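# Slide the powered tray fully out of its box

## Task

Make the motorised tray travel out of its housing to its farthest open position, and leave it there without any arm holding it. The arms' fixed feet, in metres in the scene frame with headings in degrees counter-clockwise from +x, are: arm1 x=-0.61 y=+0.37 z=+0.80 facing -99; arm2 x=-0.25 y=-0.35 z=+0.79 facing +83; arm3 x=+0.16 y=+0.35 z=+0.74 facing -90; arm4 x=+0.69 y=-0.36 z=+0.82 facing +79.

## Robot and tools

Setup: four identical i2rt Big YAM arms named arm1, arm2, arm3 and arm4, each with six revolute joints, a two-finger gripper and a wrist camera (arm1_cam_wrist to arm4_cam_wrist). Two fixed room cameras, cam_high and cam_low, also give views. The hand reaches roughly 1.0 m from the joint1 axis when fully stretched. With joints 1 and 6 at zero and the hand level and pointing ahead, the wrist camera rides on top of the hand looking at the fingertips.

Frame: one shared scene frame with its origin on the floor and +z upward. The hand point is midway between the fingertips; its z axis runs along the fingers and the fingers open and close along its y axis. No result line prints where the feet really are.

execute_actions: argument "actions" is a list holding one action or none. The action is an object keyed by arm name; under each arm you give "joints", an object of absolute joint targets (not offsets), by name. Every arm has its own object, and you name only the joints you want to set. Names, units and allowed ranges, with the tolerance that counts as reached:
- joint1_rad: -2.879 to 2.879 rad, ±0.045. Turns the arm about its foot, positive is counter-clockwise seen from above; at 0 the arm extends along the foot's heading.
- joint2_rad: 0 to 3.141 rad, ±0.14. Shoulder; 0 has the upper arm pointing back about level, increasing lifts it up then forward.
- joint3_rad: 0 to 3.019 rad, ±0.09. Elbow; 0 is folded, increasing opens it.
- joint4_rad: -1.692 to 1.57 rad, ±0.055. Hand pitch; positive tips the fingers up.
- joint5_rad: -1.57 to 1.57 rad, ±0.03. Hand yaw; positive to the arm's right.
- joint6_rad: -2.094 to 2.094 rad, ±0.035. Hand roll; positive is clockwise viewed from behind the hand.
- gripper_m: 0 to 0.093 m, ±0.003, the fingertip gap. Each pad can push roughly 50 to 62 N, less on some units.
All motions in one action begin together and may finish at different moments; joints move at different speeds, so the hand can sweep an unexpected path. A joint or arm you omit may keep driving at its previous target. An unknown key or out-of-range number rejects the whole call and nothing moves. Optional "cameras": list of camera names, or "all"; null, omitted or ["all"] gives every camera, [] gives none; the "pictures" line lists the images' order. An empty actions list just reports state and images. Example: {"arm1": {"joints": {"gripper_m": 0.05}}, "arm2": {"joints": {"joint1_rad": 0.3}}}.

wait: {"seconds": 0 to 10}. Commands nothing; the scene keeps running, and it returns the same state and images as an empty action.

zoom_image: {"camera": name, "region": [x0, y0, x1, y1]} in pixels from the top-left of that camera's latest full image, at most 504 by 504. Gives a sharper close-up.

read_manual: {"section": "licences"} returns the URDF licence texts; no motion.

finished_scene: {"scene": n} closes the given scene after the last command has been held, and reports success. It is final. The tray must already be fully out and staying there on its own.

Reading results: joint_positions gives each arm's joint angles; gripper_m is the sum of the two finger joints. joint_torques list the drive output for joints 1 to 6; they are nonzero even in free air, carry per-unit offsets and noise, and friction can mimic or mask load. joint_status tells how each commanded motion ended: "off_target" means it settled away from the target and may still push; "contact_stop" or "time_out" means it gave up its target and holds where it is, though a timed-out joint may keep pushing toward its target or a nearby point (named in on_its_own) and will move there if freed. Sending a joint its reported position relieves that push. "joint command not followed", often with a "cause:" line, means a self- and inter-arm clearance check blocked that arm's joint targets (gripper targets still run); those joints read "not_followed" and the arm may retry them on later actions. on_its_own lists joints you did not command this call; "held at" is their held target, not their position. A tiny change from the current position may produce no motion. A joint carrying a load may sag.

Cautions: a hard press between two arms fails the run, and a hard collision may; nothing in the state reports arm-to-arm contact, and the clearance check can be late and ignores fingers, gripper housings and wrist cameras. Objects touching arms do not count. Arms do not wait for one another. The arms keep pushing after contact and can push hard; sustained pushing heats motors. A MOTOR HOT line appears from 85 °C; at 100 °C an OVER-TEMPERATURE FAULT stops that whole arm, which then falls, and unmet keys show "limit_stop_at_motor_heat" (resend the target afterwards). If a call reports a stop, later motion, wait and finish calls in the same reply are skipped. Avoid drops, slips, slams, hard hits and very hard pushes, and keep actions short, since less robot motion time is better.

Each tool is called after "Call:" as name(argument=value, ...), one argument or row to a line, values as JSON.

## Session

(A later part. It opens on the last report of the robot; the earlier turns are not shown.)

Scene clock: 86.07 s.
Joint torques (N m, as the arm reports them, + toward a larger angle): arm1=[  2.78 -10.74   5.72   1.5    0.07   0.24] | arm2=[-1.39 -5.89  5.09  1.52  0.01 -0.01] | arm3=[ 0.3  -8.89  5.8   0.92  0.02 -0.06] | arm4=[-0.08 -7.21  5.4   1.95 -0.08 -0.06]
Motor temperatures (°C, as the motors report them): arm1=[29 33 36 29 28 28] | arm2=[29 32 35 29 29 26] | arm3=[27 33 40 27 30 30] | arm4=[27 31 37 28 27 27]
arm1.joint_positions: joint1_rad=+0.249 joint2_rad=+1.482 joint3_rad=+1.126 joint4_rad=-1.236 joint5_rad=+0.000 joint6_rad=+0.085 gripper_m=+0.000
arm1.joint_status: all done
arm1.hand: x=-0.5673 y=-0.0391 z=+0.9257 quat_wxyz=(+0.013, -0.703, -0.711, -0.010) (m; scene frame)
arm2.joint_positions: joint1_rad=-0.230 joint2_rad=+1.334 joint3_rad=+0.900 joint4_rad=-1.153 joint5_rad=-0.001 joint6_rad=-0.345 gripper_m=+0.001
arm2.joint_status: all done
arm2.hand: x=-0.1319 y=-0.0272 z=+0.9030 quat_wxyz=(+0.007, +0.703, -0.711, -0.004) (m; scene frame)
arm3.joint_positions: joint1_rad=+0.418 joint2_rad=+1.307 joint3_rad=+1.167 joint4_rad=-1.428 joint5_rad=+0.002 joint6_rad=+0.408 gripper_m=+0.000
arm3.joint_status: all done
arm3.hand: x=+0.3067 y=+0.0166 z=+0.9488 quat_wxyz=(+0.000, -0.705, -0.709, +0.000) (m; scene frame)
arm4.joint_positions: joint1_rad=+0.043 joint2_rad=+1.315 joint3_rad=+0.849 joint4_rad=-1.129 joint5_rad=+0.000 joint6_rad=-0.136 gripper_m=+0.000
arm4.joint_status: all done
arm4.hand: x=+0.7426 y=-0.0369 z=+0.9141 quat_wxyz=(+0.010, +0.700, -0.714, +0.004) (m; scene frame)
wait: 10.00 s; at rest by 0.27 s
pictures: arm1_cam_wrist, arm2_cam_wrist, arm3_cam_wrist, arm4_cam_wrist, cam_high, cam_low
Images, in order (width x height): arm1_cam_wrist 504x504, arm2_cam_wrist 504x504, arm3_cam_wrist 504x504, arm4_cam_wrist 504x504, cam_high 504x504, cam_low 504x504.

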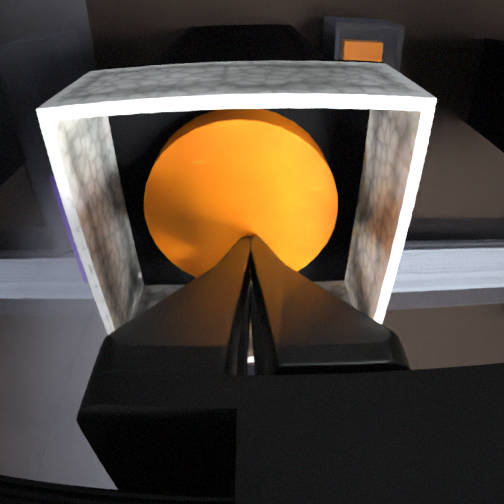

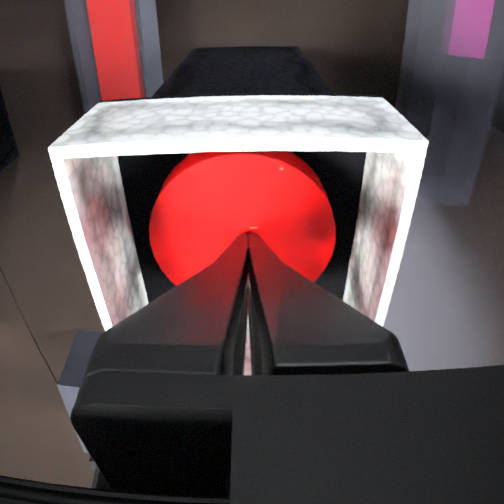

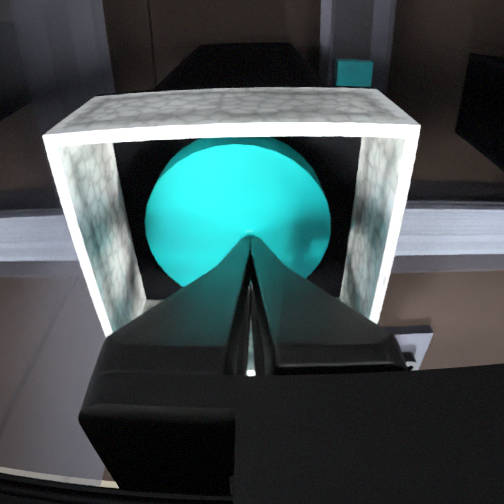

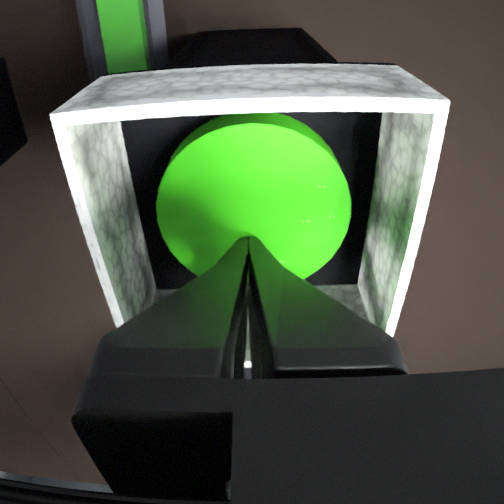

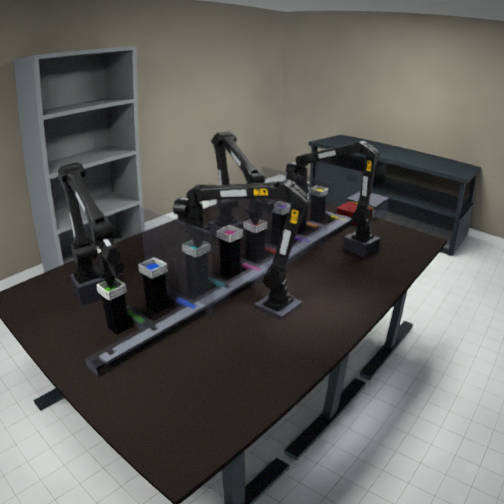

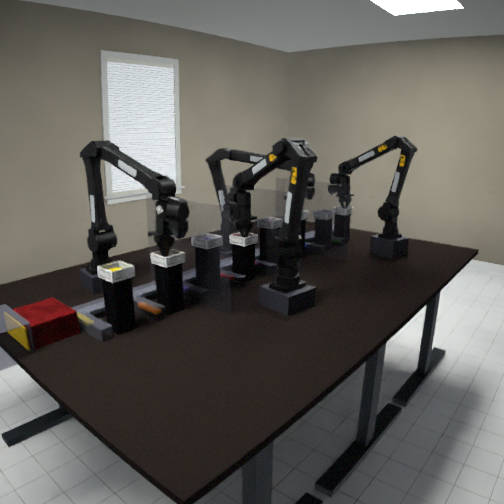

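Call:
wait(
  seconds=10,
)

Call:
wait(
  seconds=10,
)

Call:
wait(
  seconds=10,
)

Scene clock: 99.33 s.
Joint torques (N m, as the arm reports them, + toward a larger angle): arm1=[  2.7  -10.01   5.82   1.41   0.11   0.24] | arm2=[-1.42 -5.93  5.1   1.51  0.01 -0.02] | arm3=[ 0.23 -8.8   5.67  0.91  0.02 -0.03] | arm4=[-0.12 -7.18  5.41  1.95 -0.08 -0.05]
Motor temperatures (°C, as the motors report them): arm1=[29 33 36 29 28 28] | arm2=[29 32 35 29 29 26] | arm3=[27 33 39 27 30 30] | arm4=[27 31 37 28 27 27]
arm1.joint_positions: joint1_rad=+0.249 joint2_rad=+1.482 joint3_rad=+1.126 joint4_rad=-1.236 joint5_rad=+0.000 joint6_rad=+0.085 gripper_m=+0.000
arm1.joint_status: all done
arm1.hand: x=-0.5673 y=-0.0391 z=+0.9257 quat_wxyz=(+0.013, -0.703, -0.711, -0.010) (m; scene frame)
arm2.joint_positions: joint1_rad=-0.230 joint2_rad=+1.334 joint3_rad=+0.900 joint4_rad=-1.153 joint5_rad=-0.001 joint6_rad=-0.345 gripper_m=+0.001
arm2.joint_status: all done
arm2.hand: x=-0.1319 y=-0.0272 z=+0.9030 quat_wxyz=(+0.007, +0.703, -0.711, -0.004) (m; scene frame)
arm3.joint_positions: joint1_rad=+0.418 joint2_rad=+1.307 joint3_rad=+1.167 joint4_rad=-1.428 joint5_rad=+0.002 joint6_rad=+0.408 gripper_m=+0.000
arm3.joint_status: all done
arm3.hand: x=+0.3067 y=+0.0166 z=+0.9488 quat_wxyz=(+0.000, -0.705, -0.709, +0.000) (m; scene frame)
arm4.joint_positions: joint1_rad=+0.043 joint2_rad=+1.315 joint3_rad=+0.849 joint4_rad=-1.129 joint5_rad=+0.000 joint6_rad=-0.136 gripper_m=+0.000
arm4.joint_status: all done
arm4.hand: x=+0.7426 y=-0.0369 z=+0.9141 quat_wxyz=(+0.010, +0.700, -0.714, +0.004) (m; scene frame)
wait: 10.00 s; at rest from the start
pictures: arm1_cam_wrist, arm2_cam_wrist, arm3_cam_wrist, arm4_cam_wrist, cam_high, cam_low
Images, in order (width x height): arm1_cam_wrist 504x504, arm2_cam_wrist 504x504, arm3_cam_wrist 504x504, arm4_cam_wrist 504x504, cam_high 504x504, cam_low 504x504.

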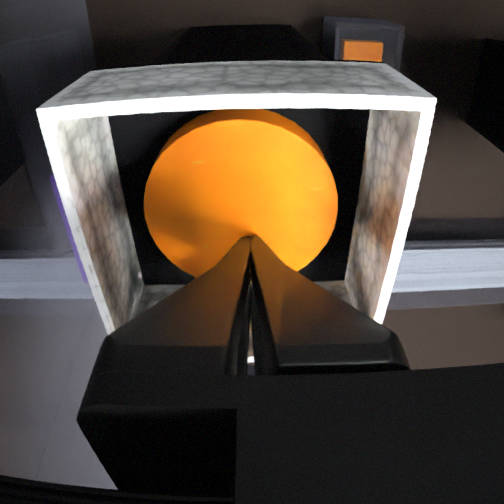

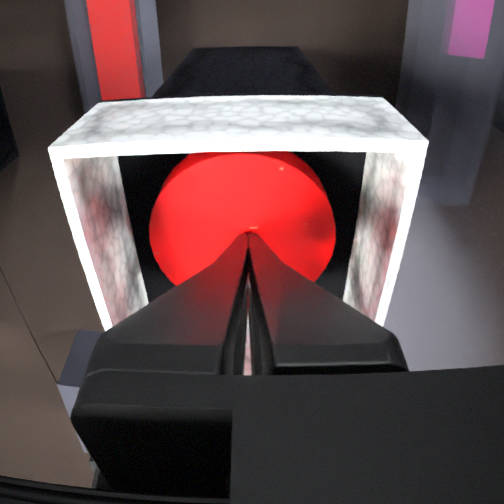

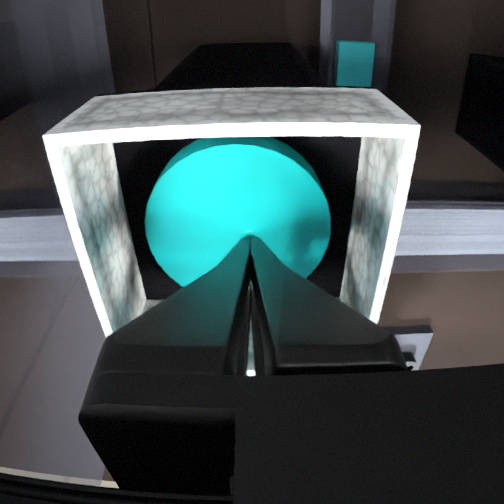

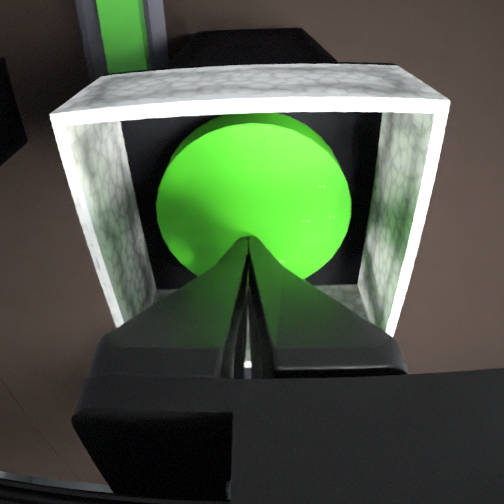

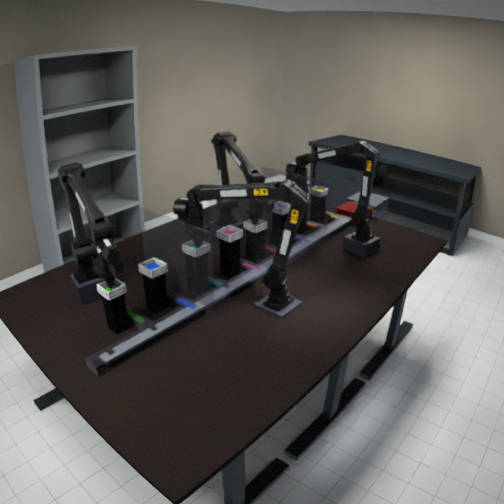

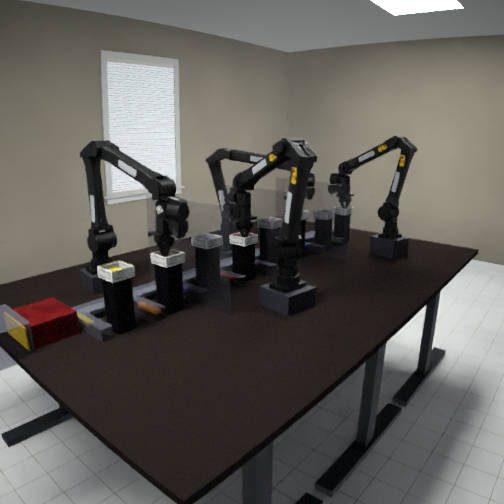

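Scene clock: 109.33 s.
Joint torques (N m, as the arm reports them, + toward a larger angle): arm1=[  1.45 -11.07   5.85   1.46   0.05   0.26] | arm2=[-1.42 -5.9   5.08  1.51  0.01 -0.02] | arm3=[ 0.29 -8.5   5.66  1.    0.01 -0.05] | arm4=[-0.08 -7.29  5.41  1.96 -0.07 -0.06]
Motor temperatures (°C, as the motors report them): arm1=[29 33 36 29 28 28] | arm2=[29 32 35 29 29 26] | arm3=[27 33 39 27 30 30] | arm4=[27 31 37 28 27 27]
arm1.joint_positions: joint1_rad=+0.249 joint2_rad=+1.482 joint3_rad=+1.126 joint4_rad=-1.236 joint5_rad=+0.000 joint6_rad=+0.085 gripper_m=+0.000
arm1.joint_status: all done
arm1.hand: x=-0.5673 y=-0.0391 z=+0.9257 quat_wxyz=(+0.013, -0.703, -0.711, -0.010) (m; scene frame)
arm2.joint_positions: joint1_rad=-0.230 joint2_rad=+1.334 joint3_rad=+0.900 joint4_rad=-1.153 joint5_rad=-0.001 joint6_rad=-0.345 gripper_m=+0.001
arm2.joint_status: all done
arm2.hand: x=-0.1319 y=-0.0272 z=+0.9030 quat_wxyz=(+0.007, +0.703, -0.711, -0.004) (m; scene frame)
arm3.joint_positions: joint1_rad=+0.418 joint2_rad=+1.307 joint3_rad=+1.167 joint4_rad=-1.428 joint5_rad=+0.002 joint6_rad=+0.408 gripper_m=+0.000
arm3.joint_status: all done
arm3.hand: x=+0.3067 y=+0.0166 z=+0.9488 quat_wxyz=(+0.000, -0.705, -0.709, +0.000) (m; scene frame)
arm4.joint_positions: joint1_rad=+0.043 joint2_rad=+1.315 joint3_rad=+0.849 joint4_rad=-1.129 joint5_rad=+0.000 joint6_rad=-0.136 gripper_m=+0.000
arm4.joint_status: all done
arm4.hand: x=+0.7426 y=-0.0369 z=+0.9141 quat_wxyz=(+0.010, +0.700, -0.714, +0.004) (m; scene frame)
wait: 10.00 s; at rest by 0.27 s
pictures: arm1_cam_wrist, arm2_cam_wrist, arm3_cam_wrist, arm4_cam_wrist, cam_high, cam_low
Images, in order (width x height): arm1_cam_wrist 504x504, arm2_cam_wrist 504x504, arm3_cam_wrist 504x504, arm4_cam_wrist 504x504, cam_high 504x504, cam_low 504x504.

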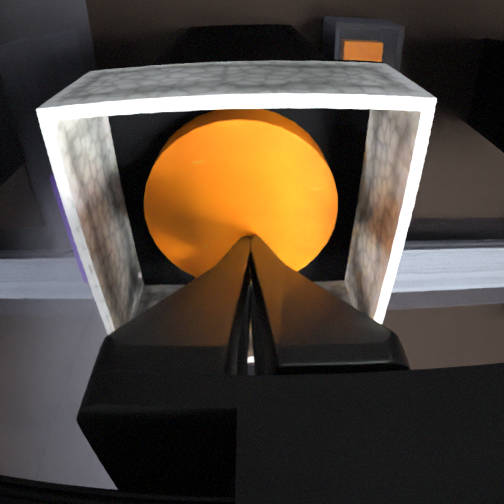

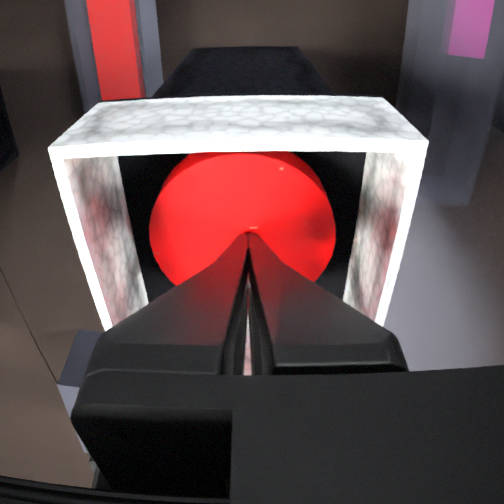

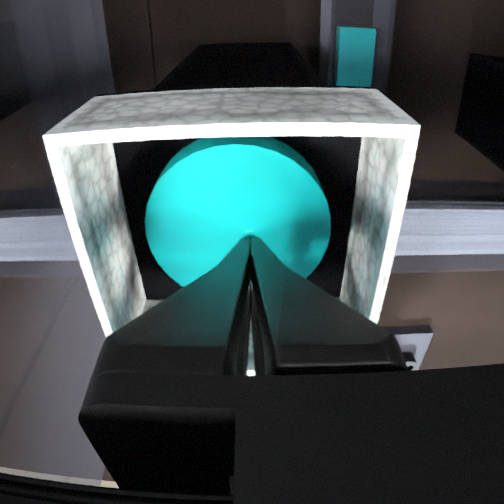

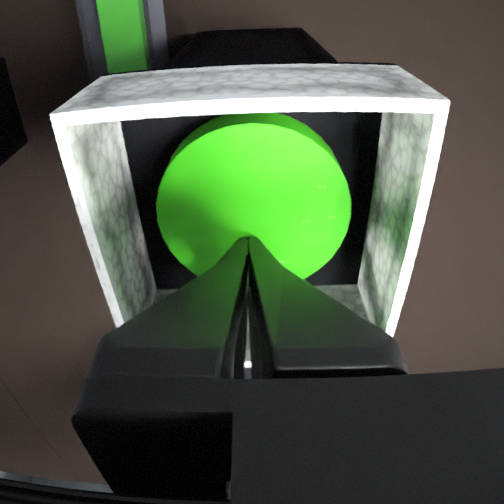

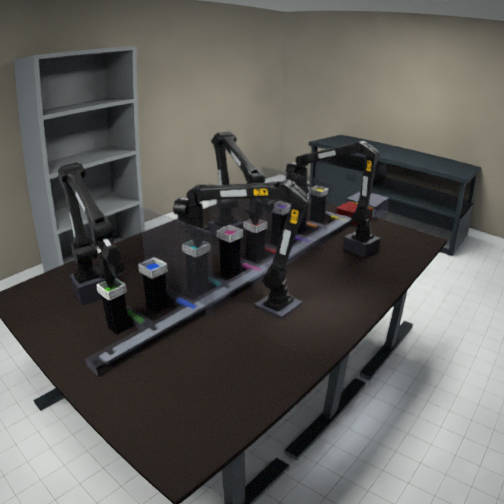

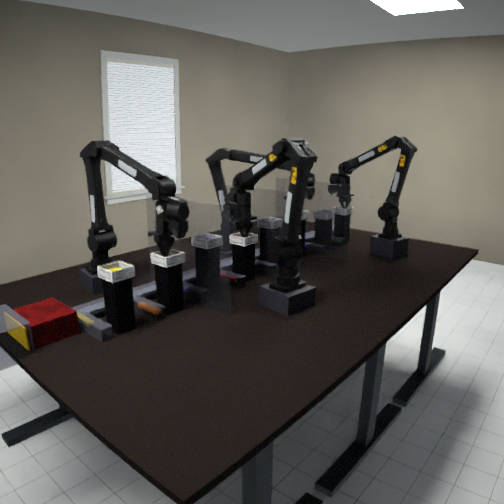

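Scene clock: 119.33 s.
Joint torques (N m, as the arm reports them, + toward a larger angle): arm1=[  2.59 -10.55   6.06   1.57  -0.01   0.29] | arm2=[-1.42 -5.85  5.1   1.52  0.01 -0.01] | arm3=[ 0.47 -8.65  5.58  0.91  0.06 -0.03] | arm4=[-0.19 -7.24  5.34  1.94 -0.06 -0.07]
Motor temperatures (°C, as the motors report them): arm1=[29 33 36 29 28 28] | arm2=[29 32 35 29 29 26] | arm3=[27 33 39 27 30 30] | arm4=[27 31 37 28 27 27]
arm1.joint_positions: joint1_rad=+0.249 joint2_rad=+1.482 joint3_rad=+1.126 joint4_rad=-1.236 joint5_rad=+0.000 joint6_rad=+0.085 gripper_m=+0.000
arm1.joint_status: all done
arm1.hand: x=-0.5673 y=-0.0391 z=+0.9257 quat_wxyz=(+0.013, -0.703, -0.711, -0.010) (m; scene frame)
arm2.joint_positions: joint1_rad=-0.230 joint2_rad=+1.334 joint3_rad=+0.900 joint4_rad=-1.153 joint5_rad=-0.001 joint6_rad=-0.345 gripper_m=+0.001
arm2.joint_status: all done
arm2.hand: x=-0.1319 y=-0.0272 z=+0.9030 quat_wxyz=(+0.007, +0.703, -0.711, -0.004) (m; scene frame)
arm3.joint_positions: joint1_rad=+0.418 joint2_rad=+1.307 joint3_rad=+1.167 joint4_rad=-1.428 joint5_rad=+0.002 joint6_rad=+0.408 gripper_m=+0.000
arm3.joint_status: all done
arm3.hand: x=+0.3067 y=+0.0166 z=+0.9488 quat_wxyz=(+0.000, -0.705, -0.709, +0.000) (m; scene frame)
arm4.joint_positions: joint1_rad=+0.043 joint2_rad=+1.315 joint3_rad=+0.849 joint4_rad=-1.129 joint5_rad=+0.000 joint6_rad=-0.136 gripper_m=+0.000
arm4.joint_status: all done
arm4.hand: x=+0.7426 y=-0.0369 z=+0.9141 quat_wxyz=(+0.010, +0.700, -0.714, +0.004) (m; scene frame)
wait: 10.00 s; at rest by 0.27 s
pictures: arm1_cam_wrist, arm2_cam_wrist, arm3_cam_wrist, arm4_cam_wrist, cam_high, cam_low
Images, in order (width x height): arm1_cam_wrist 504x504, arm2_cam_wrist 504x504, arm3_cam_wrist 504x504, arm4_cam_wrist 504x504, cam_high 504x504, cam_low 504x504.

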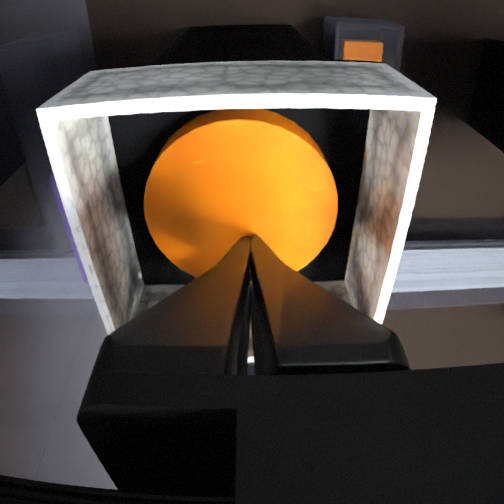

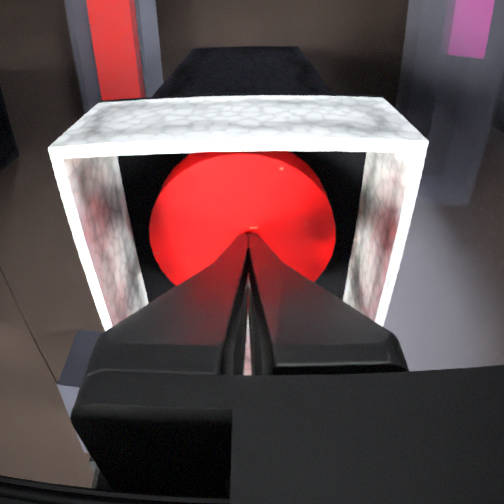

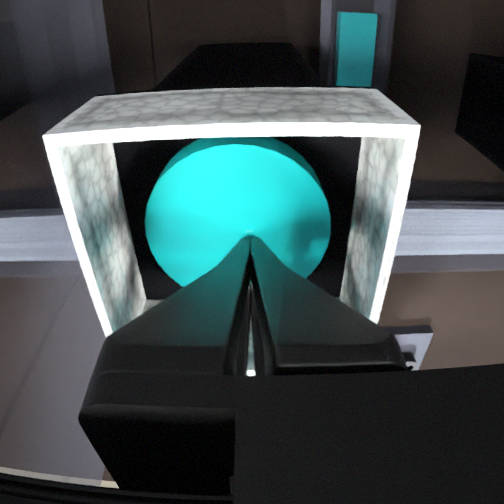

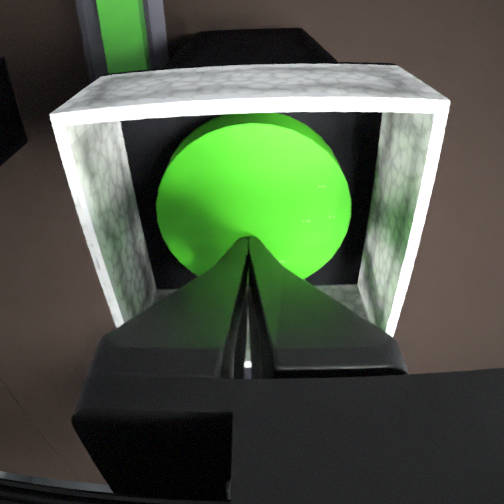

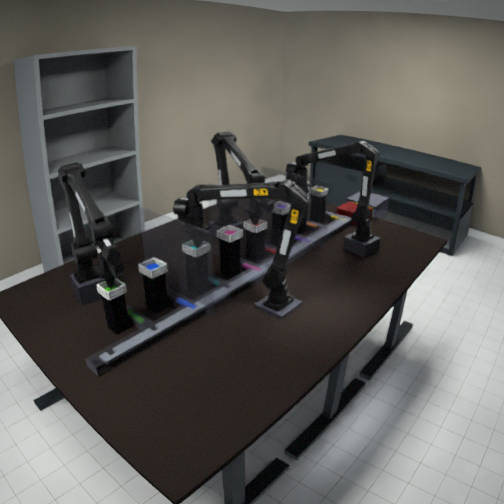

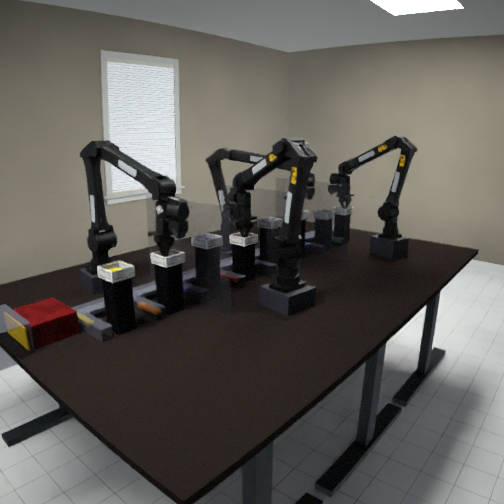

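Call:
execute_actions(
  actions=[
    {"arm1":{"joints":{"joint2_rad":1.435,"joint3_rad":1.27,"joint4_rad":-1.35}},"arm2":{"joints":{"joint2_rad":1.25,"joint3_rad":1.065,"joint4_rad":-1.33}},"arm3":{"joints":{"joint2_rad":1.31,"joint3_rad":1.32,"joint4_rad":-1.56}},"arm4":{"joints":{"joint2_rad":1.265,"joint3_rad":0.99,"joint4_rad":-1.26}}},
  ],
  cameras=[],
)

Call:
execute_actions(
  actions=[
    {"arm1":{"joints":{"joint1_rad":-0.255,"joint2_rad":1.55,"joint3_rad":1.39,"joint6_rad":-0.39}},"arm2":{"joints":{"joint1_rad":0.44,"joint2_rad":1.22,"joint4_rad":-1.365,"joint6_rad":0.32}},"arm3":{"joints":{"joint1_rad":-0.185,"joint2_rad":1.255,"joint3_rad":1.22,"joint6_rad":-0.15}},"arm4":{"joints":{"joint1_rad":0.68,"joint2_rad":1.365,"joint3_rad":1.075,"joint6_rad":0.48}}},
  ],
  cameras=[],
)

Call:
execute_actions(
  actions=[
    {"arm1":{"joints":{"joint2_rad":1.63,"joint3_rad":1.215,"joint4_rad":-1.22}},"arm2":{"joints":{"joint2_rad":1.305,"joint3_rad":0.88,"joint4_rad":-1.21}},"arm3":{"joints":{"joint2_rad":1.31,"joint3_rad":1.065,"joint4_rad":-1.39}},"arm4":{"joints":{"joint2_rad":1.45,"joint3_rad":0.91,"joint4_rad":-1.10}}},
  ],
  cameras=[],
)

Call:
wait(
  seconds=10,
)

Call:
wait(
  seconds=10,
)

Scene clock: 134.07 s.
Joint torques (N m, as the arm reports them, + toward a larger angle): arm1=[  2.44 -14.21  12.67  -0.07   0.07   0.2 ] | arm2=[-1.38 -7.58 10.71  0.28  0.01 -0.01] | arm3=[  0.1  -10.67  11.1   -0.07   0.02  -0.03] | arm4=[-0.08 -9.21 10.53  0.14 -0.07 -0.06]
Motor temperatures (°C, as the motors report them): arm1=[29 33 37 29 28 28] | arm2=[29 32 36 29 29 26] | arm3=[27 33 40 27 30 30] | arm4=[27 31 37 28 27 27]
arm1.joint_positions: joint1_rad=+0.249 joint2_rad=+1.444 joint3_rad=+1.220 joint4_rad=-1.338 joint5_rad=+0.000 joint6_rad=+0.085 gripper_m=+0.000
arm1.joint_status: all done
arm1.hand: x=-0.5664 y=-0.0468 z=+0.9747 quat_wxyz=(+0.002, -0.703, -0.711, +0.000) (m; scene frame)
arm2.joint_positions: joint1_rad=-0.230 joint2_rad=+1.248 joint3_rad=+1.026 joint4_rad=-1.322 joint5_rad=-0.001 joint6_rad=-0.345 gripper_m=+0.001
arm2.joint_status: all done
arm2.hand: x=-0.1301 y=-0.0248 z=+0.9759 quat_wxyz=(-0.012, +0.703, -0.711, -0.012) (m; scene frame)
arm3.joint_positions: joint1_rad=+0.418 joint2_rad=+1.300 joint3_rad=+1.284 joint4_rad=-1.544 joint5_rad=+0.002 joint6_rad=+0.408 gripper_m=+0.000
arm3.joint_status: all done
arm3.hand: x=+0.3079 y=+0.0136 z=+0.9959 quat_wxyz=(-0.004, -0.705, -0.709, +0.001) (m; scene frame)
arm4.joint_positions: joint1_rad=+0.043 joint2_rad=+1.263 joint3_rad=+0.958 joint4_rad=-1.249 joint5_rad=+0.000 joint6_rad=-0.136 gripper_m=+0.000
arm4.joint_status: all done
arm4.hand: x=+0.7450 y=-0.0243 z=+0.9688 quat_wxyz=(-0.007, +0.700, -0.714, -0.008) (m; scene frame)
pictures: none
No camera images: the call's "cameras" was empty. Leave "cameras" out to get every camera's image.

Scene clock: 135.73 s.
Joint torques (N m, as the arm reports them, + toward a larger angle): arm1=[  2.97 -14.19  12.62   0.13  -0.05  -0.07] | arm2=[-1.58 -7.75 10.8   0.18  0.07  0.3 ] | arm3=[  0.14 -10.63   8.06  -0.07  -0.01  -0.3 ] | arm4=[  1.62 -10.86  10.61   0.25   0.     0.21]
Motor temperatures (°C, as the motors report them): arm1=[29 34 38 29 28 28] | arm2=[29 32 37 29 29 26] | arm3=[27 33 40 27 30 30] | arm4=[27 31 38 28 27 27]
arm1.joint_positions: joint1_rad=-0.264 joint2_rad=+1.556 joint3_rad=+1.341 joint4_rad=-1.344 joint5_rad=+0.001 joint6_rad=-0.375 gripper_m=+0.000
arm1.joint_status: all done
arm1.hand: x=-0.7931 y=-0.0533 z=+0.9742 quat_wxyz=(+0.003, -0.722, -0.692, +0.003) (m; scene frame)
arm2.joint_positions: joint1_rad=+0.441 joint2_rad=+1.228 joint3_rad=+1.026 joint4_rad=-1.356 joint5_rad=-0.001 joint6_rad=+0.304 gripper_m=+0.001
arm2.joint_status: all done
arm2.hand: x=-0.3543 y=-0.0289 z=+0.9841 quat_wxyz=(-0.003, +0.711, -0.703, -0.012) (m; scene frame)
arm3.joint_positions: joint1_rad=-0.186 joint2_rad=+1.251 joint3_rad=+1.226 joint4_rad=-1.546 joint5_rad=+0.002 joint6_rad=-0.138 gripper_m=+0.000
arm3.joint_status: all done
arm3.hand: x=+0.0927 y=+0.0103 z=+0.9900 quat_wxyz=(+0.002, -0.726, -0.688, -0.001) (m; scene frame)
arm4.joint_positions: joint1_rad=+0.675 joint2_rad=+1.362 joint3_rad=+1.041 joint4_rad=-1.253 joint5_rad=+0.000 joint6_rad=+0.465 gripper_m=+0.000
arm4.joint_status: all done
arm4.hand: x=+0.5217 y=-0.0302 z=+0.9670 quat_wxyz=(+0.001, +0.711, -0.703, -0.002) (m; scene frame)
pictures: none
No camera images: the call's "cameras" was empty. Leave "cameras" out to get every camera's image.

Scene clock: 136.70 s.
Joint torques (N m, as the arm reports them, + toward a larger angle): arm1=[  1.52 -11.36   5.11   0.49  -0.08  -0.02] | arm2=[-1.5  -4.89  4.32  0.79  0.06  0.31] | arm3=[ 0.5  -7.04  5.23  1.69  0.   -0.34] | arm4=[ 1.41 -8.14  4.6   1.08 -0.01  0.18]
Motor temperatures (°C, as the motors report them): arm1=[29 34 38 29 28 28] | arm2=[29 32 37 29 29 26] | arm3=[27 33 40 27 30 30] | arm4=[27 31 38 28 27 27]
arm1.joint_positions: joint1_rad=-0.264 joint2_rad=+1.589 joint3_rad=+1.256 joint4_rad=-1.224 joint5_rad=+0.001 joint6_rad=-0.375 gripper_m=+0.000
arm1.joint_status: all done
arm1.hand: x=-0.7934 y=-0.0534 z=+0.9282 quat_wxyz=(+0.003, -0.722, -0.692, +0.003) (m; scene frame)
arm2.joint_positions: joint1_rad=+0.441 joint2_rad=+1.273 joint3_rad=+0.931 joint4_rad=-1.214 joint5_rad=-0.001 joint6_rad=+0.305 gripper_m=+0.001
arm2.joint_status: all done
arm2.hand: x=-0.3558 y=-0.0252 z=+0.9352 quat_wxyz=(-0.003, +0.710, -0.704, -0.013) (m; scene frame)
arm3.joint_positions: joint1_rad=-0.186 joint2_rad=+1.266 joint3_rad=+1.108 joint4_rad=-1.417 joint5_rad=+0.002 joint6_rad=-0.138 gripper_m=+0.000
arm3.joint_status: all done
arm3.hand: x=+0.0927 y=+0.0105 z=+0.9405 quat_wxyz=(+0.003, -0.725, -0.688, -0.002) (m; scene frame)
arm4.joint_positions: joint1_rad=+0.675 joint2_rad=+1.412 joint3_rad=+0.951 joint4_rad=-1.110 joint5_rad=+0.001 joint6_rad=+0.467 gripper_m=+0.000
arm4.joint_status: all done
arm4.hand: x=+0.5216 y=-0.0300 z=+0.9182 quat_wxyz=(+0.000, +0.711, -0.704, -0.004) (m; scene frame)
pictures: none
No camera images: the call's "cameras" was empty. Leave "cameras" out to get every camera's image.

Scene clock: 146.70 s.
Joint torques (N m, as the arm reports them, + toward a larger angle): arm1=[  2.59 -12.02   5.33   0.49  -0.07  -0.03] | arm2=[-1.54 -4.9   4.31  0.78  0.07  0.31] | arm3=[ 0.18 -7.31  5.16  1.77 -0.03 -0.31] | arm4=[ 1.61 -8.19  4.59  1.11 -0.01  0.18]
Motor temperatures (°C, as the motors report them): arm1=[29 34 37 29 28 28] | arm2=[29 32 36 29 29 26] | arm3=[27 33 40 27 30 30] | arm4=[27 31 37 28 27 27]
arm1.joint_positions: joint1_rad=-0.264 joint2_rad=+1.589 joint3_rad=+1.256 joint4_rad=-1.224 joint5_rad=+0.001 joint6_rad=-0.375 gripper_m=+0.000
arm1.joint_status: all done
arm1.hand: x=-0.7934 y=-0.0534 z=+0.9282 quat_wxyz=(+0.003, -0.722, -0.692, +0.003) (m; scene frame)
arm2.joint_positions: joint1_rad=+0.441 joint2_rad=+1.273 joint3_rad=+0.931 joint4_rad=-1.214 joint5_rad=-0.001 joint6_rad=+0.305 gripper_m=+0.001
arm2.joint_status: all done
arm2.hand: x=-0.3558 y=-0.0252 z=+0.9352 quat_wxyz=(-0.003, +0.710, -0.704, -0.013) (m; scene frame)
arm3.joint_positions: joint1_rad=-0.186 joint2_rad=+1.266 joint3_rad=+1.108 joint4_rad=-1.417 joint5_rad=+0.002 joint6_rad=-0.138 gripper_m=+0.000
arm3.joint_status: all done
arm3.hand: x=+0.0927 y=+0.0105 z=+0.9405 quat_wxyz=(+0.003, -0.725, -0.688, -0.002) (m; scene frame)
arm4.joint_positions: joint1_rad=+0.675 joint2_rad=+1.412 joint3_rad=+0.951 joint4_rad=-1.110 joint5_rad=+0.001 joint6_rad=+0.467 gripper_m=+0.000
arm4.joint_status: all done
arm4.hand: x=+0.5216 y=-0.0300 z=+0.9182 quat_wxyz=(+0.000, +0.711, -0.704, -0.004) (m; scene frame)
wait: 10.00 s; at rest by 0.27 s
pictures: arm1_cam_wrist, arm2_cam_wrist, arm3_cam_wrist, arm4_cam_wrist, cam_high, cam_low
Images, in order (width x height): arm1_cam_wrist 504x504, arm2_cam_wrist 504x504, arm3_cam_wrist 504x504, arm4_cam_wrist 504x504, cam_high 504x504, cam_low 504x504.

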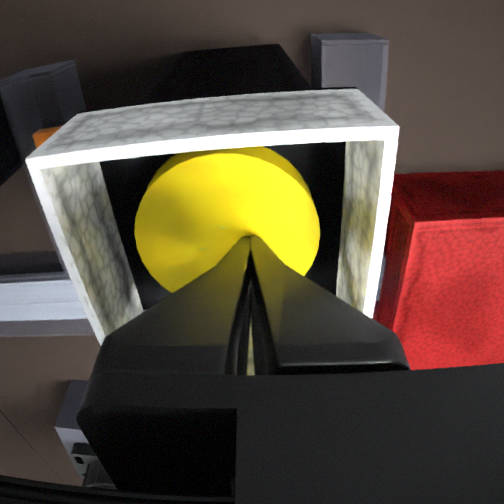

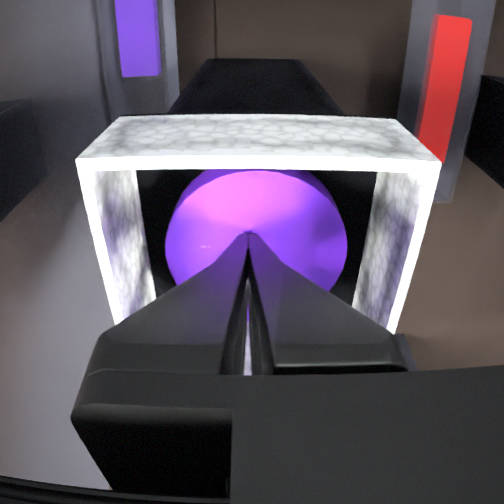

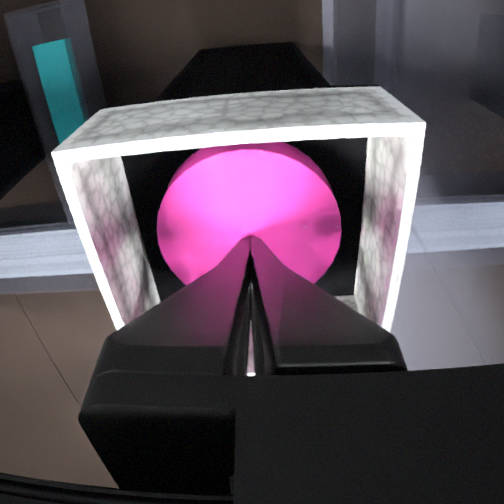

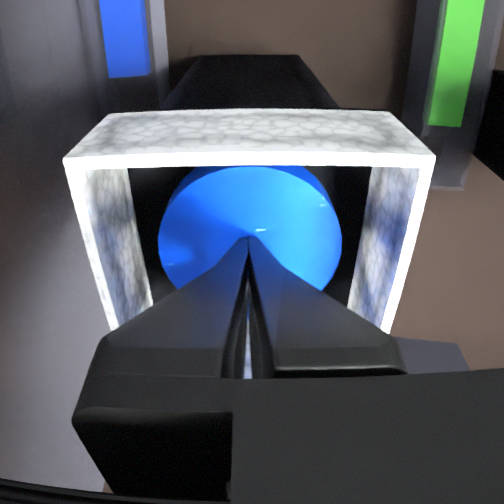

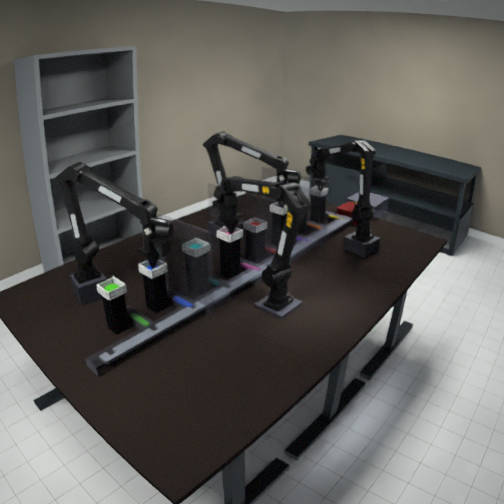

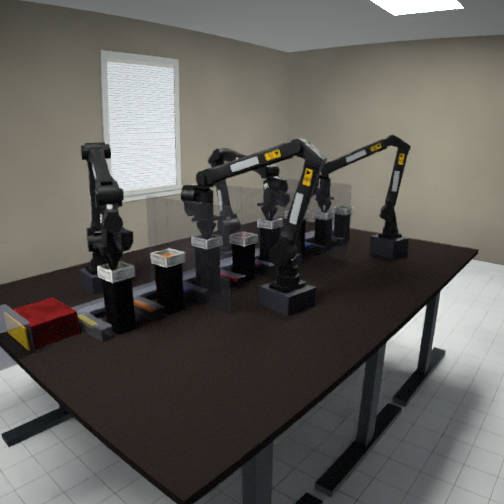

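Scene clock: 156.70 s.
Joint torques (N m, as the arm reports them, + toward a larger angle): arm1=[  2.2  -12.16   5.31   0.67   0.04  -0.08] | arm2=[-1.55 -4.82  4.32  0.78  0.07  0.31] | arm3=[ 0.55 -7.47  5.17  1.59  0.   -0.31] | arm4=[ 1.48 -8.04  4.57  1.12 -0.01  0.17]
Motor temperatures (°C, as the motors report them): arm1=[29 34 37 29 28 28] | arm2=[29 32 35 29 29 26] | arm3=[27 33 39 27 30 30] | arm4=[27 31 36 28 27 27]
arm1.joint_positions: joint1_rad=-0.264 joint2_rad=+1.589 joint3_rad=+1.256 joint4_rad=-1.224 joint5_rad=+0.001 joint6_rad=-0.375 gripper_m=+0.000
arm1.joint_status: all done
arm1.hand: x=-0.7934 y=-0.0534 z=+0.9282 quat_wxyz=(+0.003, -0.722, -0.692, +0.003) (m; scene frame)
arm2.joint_positions: joint1_rad=+0.441 joint2_rad=+1.273 joint3_rad=+0.931 joint4_rad=-1.214 joint5_rad=-0.001 joint6_rad=+0.305 gripper_m=+0.001
arm2.joint_status: all done
arm2.hand: x=-0.3558 y=-0.0252 z=+0.9352 quat_wxyz=(-0.003, +0.710, -0.704, -0.013) (m; scene frame)
arm3.joint_positions: joint1_rad=-0.186 joint2_rad=+1.266 joint3_rad=+1.108 joint4_rad=-1.417 joint5_rad=+0.002 joint6_rad=-0.138 gripper_m=+0.000
arm3.joint_status: all done
arm3.hand: x=+0.0927 y=+0.0105 z=+0.9405 quat_wxyz=(+0.003, -0.725, -0.688, -0.002) (m; scene frame)
arm4.joint_positions: joint1_rad=+0.675 joint2_rad=+1.412 joint3_rad=+0.951 joint4_rad=-1.110 joint5_rad=+0.001 joint6_rad=+0.467 gripper_m=+0.000
arm4.joint_status: all done
arm4.hand: x=+0.5216 y=-0.0300 z=+0.9182 quat_wxyz=(+0.000, +0.711, -0.704, -0.004) (m; scene frame)
wait: 10.00 s; at rest by 0.27 s
pictures: arm1_cam_wrist, arm2_cam_wrist, arm3_cam_wrist, arm4_cam_wrist, cam_high, cam_low
Images, in order (width x height): arm1_cam_wrist 504x504, arm2_cam_wrist 504x504, arm3_cam_wrist 504x504, arm4_cam_wrist 504x504, cam_high 504x504, cam_low 504x504.

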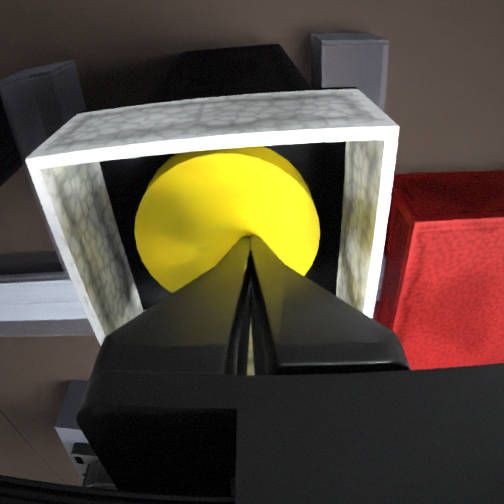

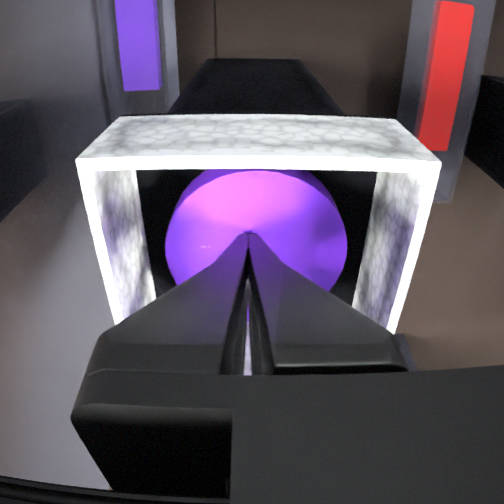

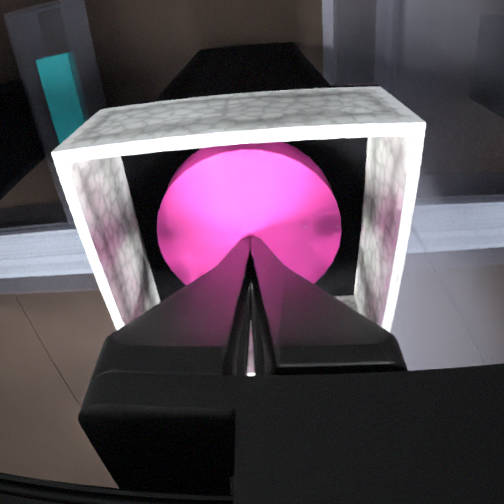

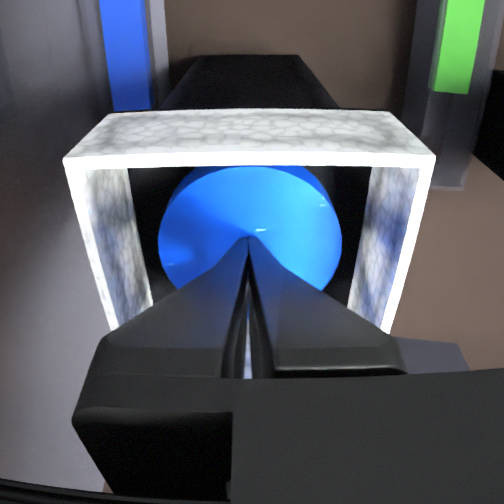

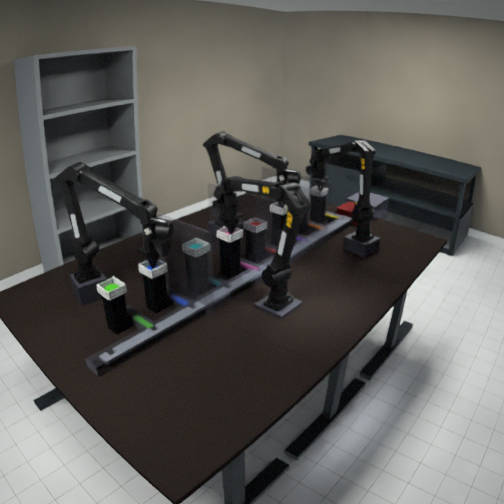

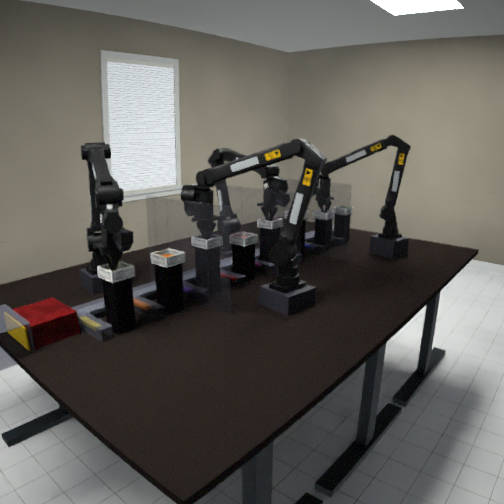

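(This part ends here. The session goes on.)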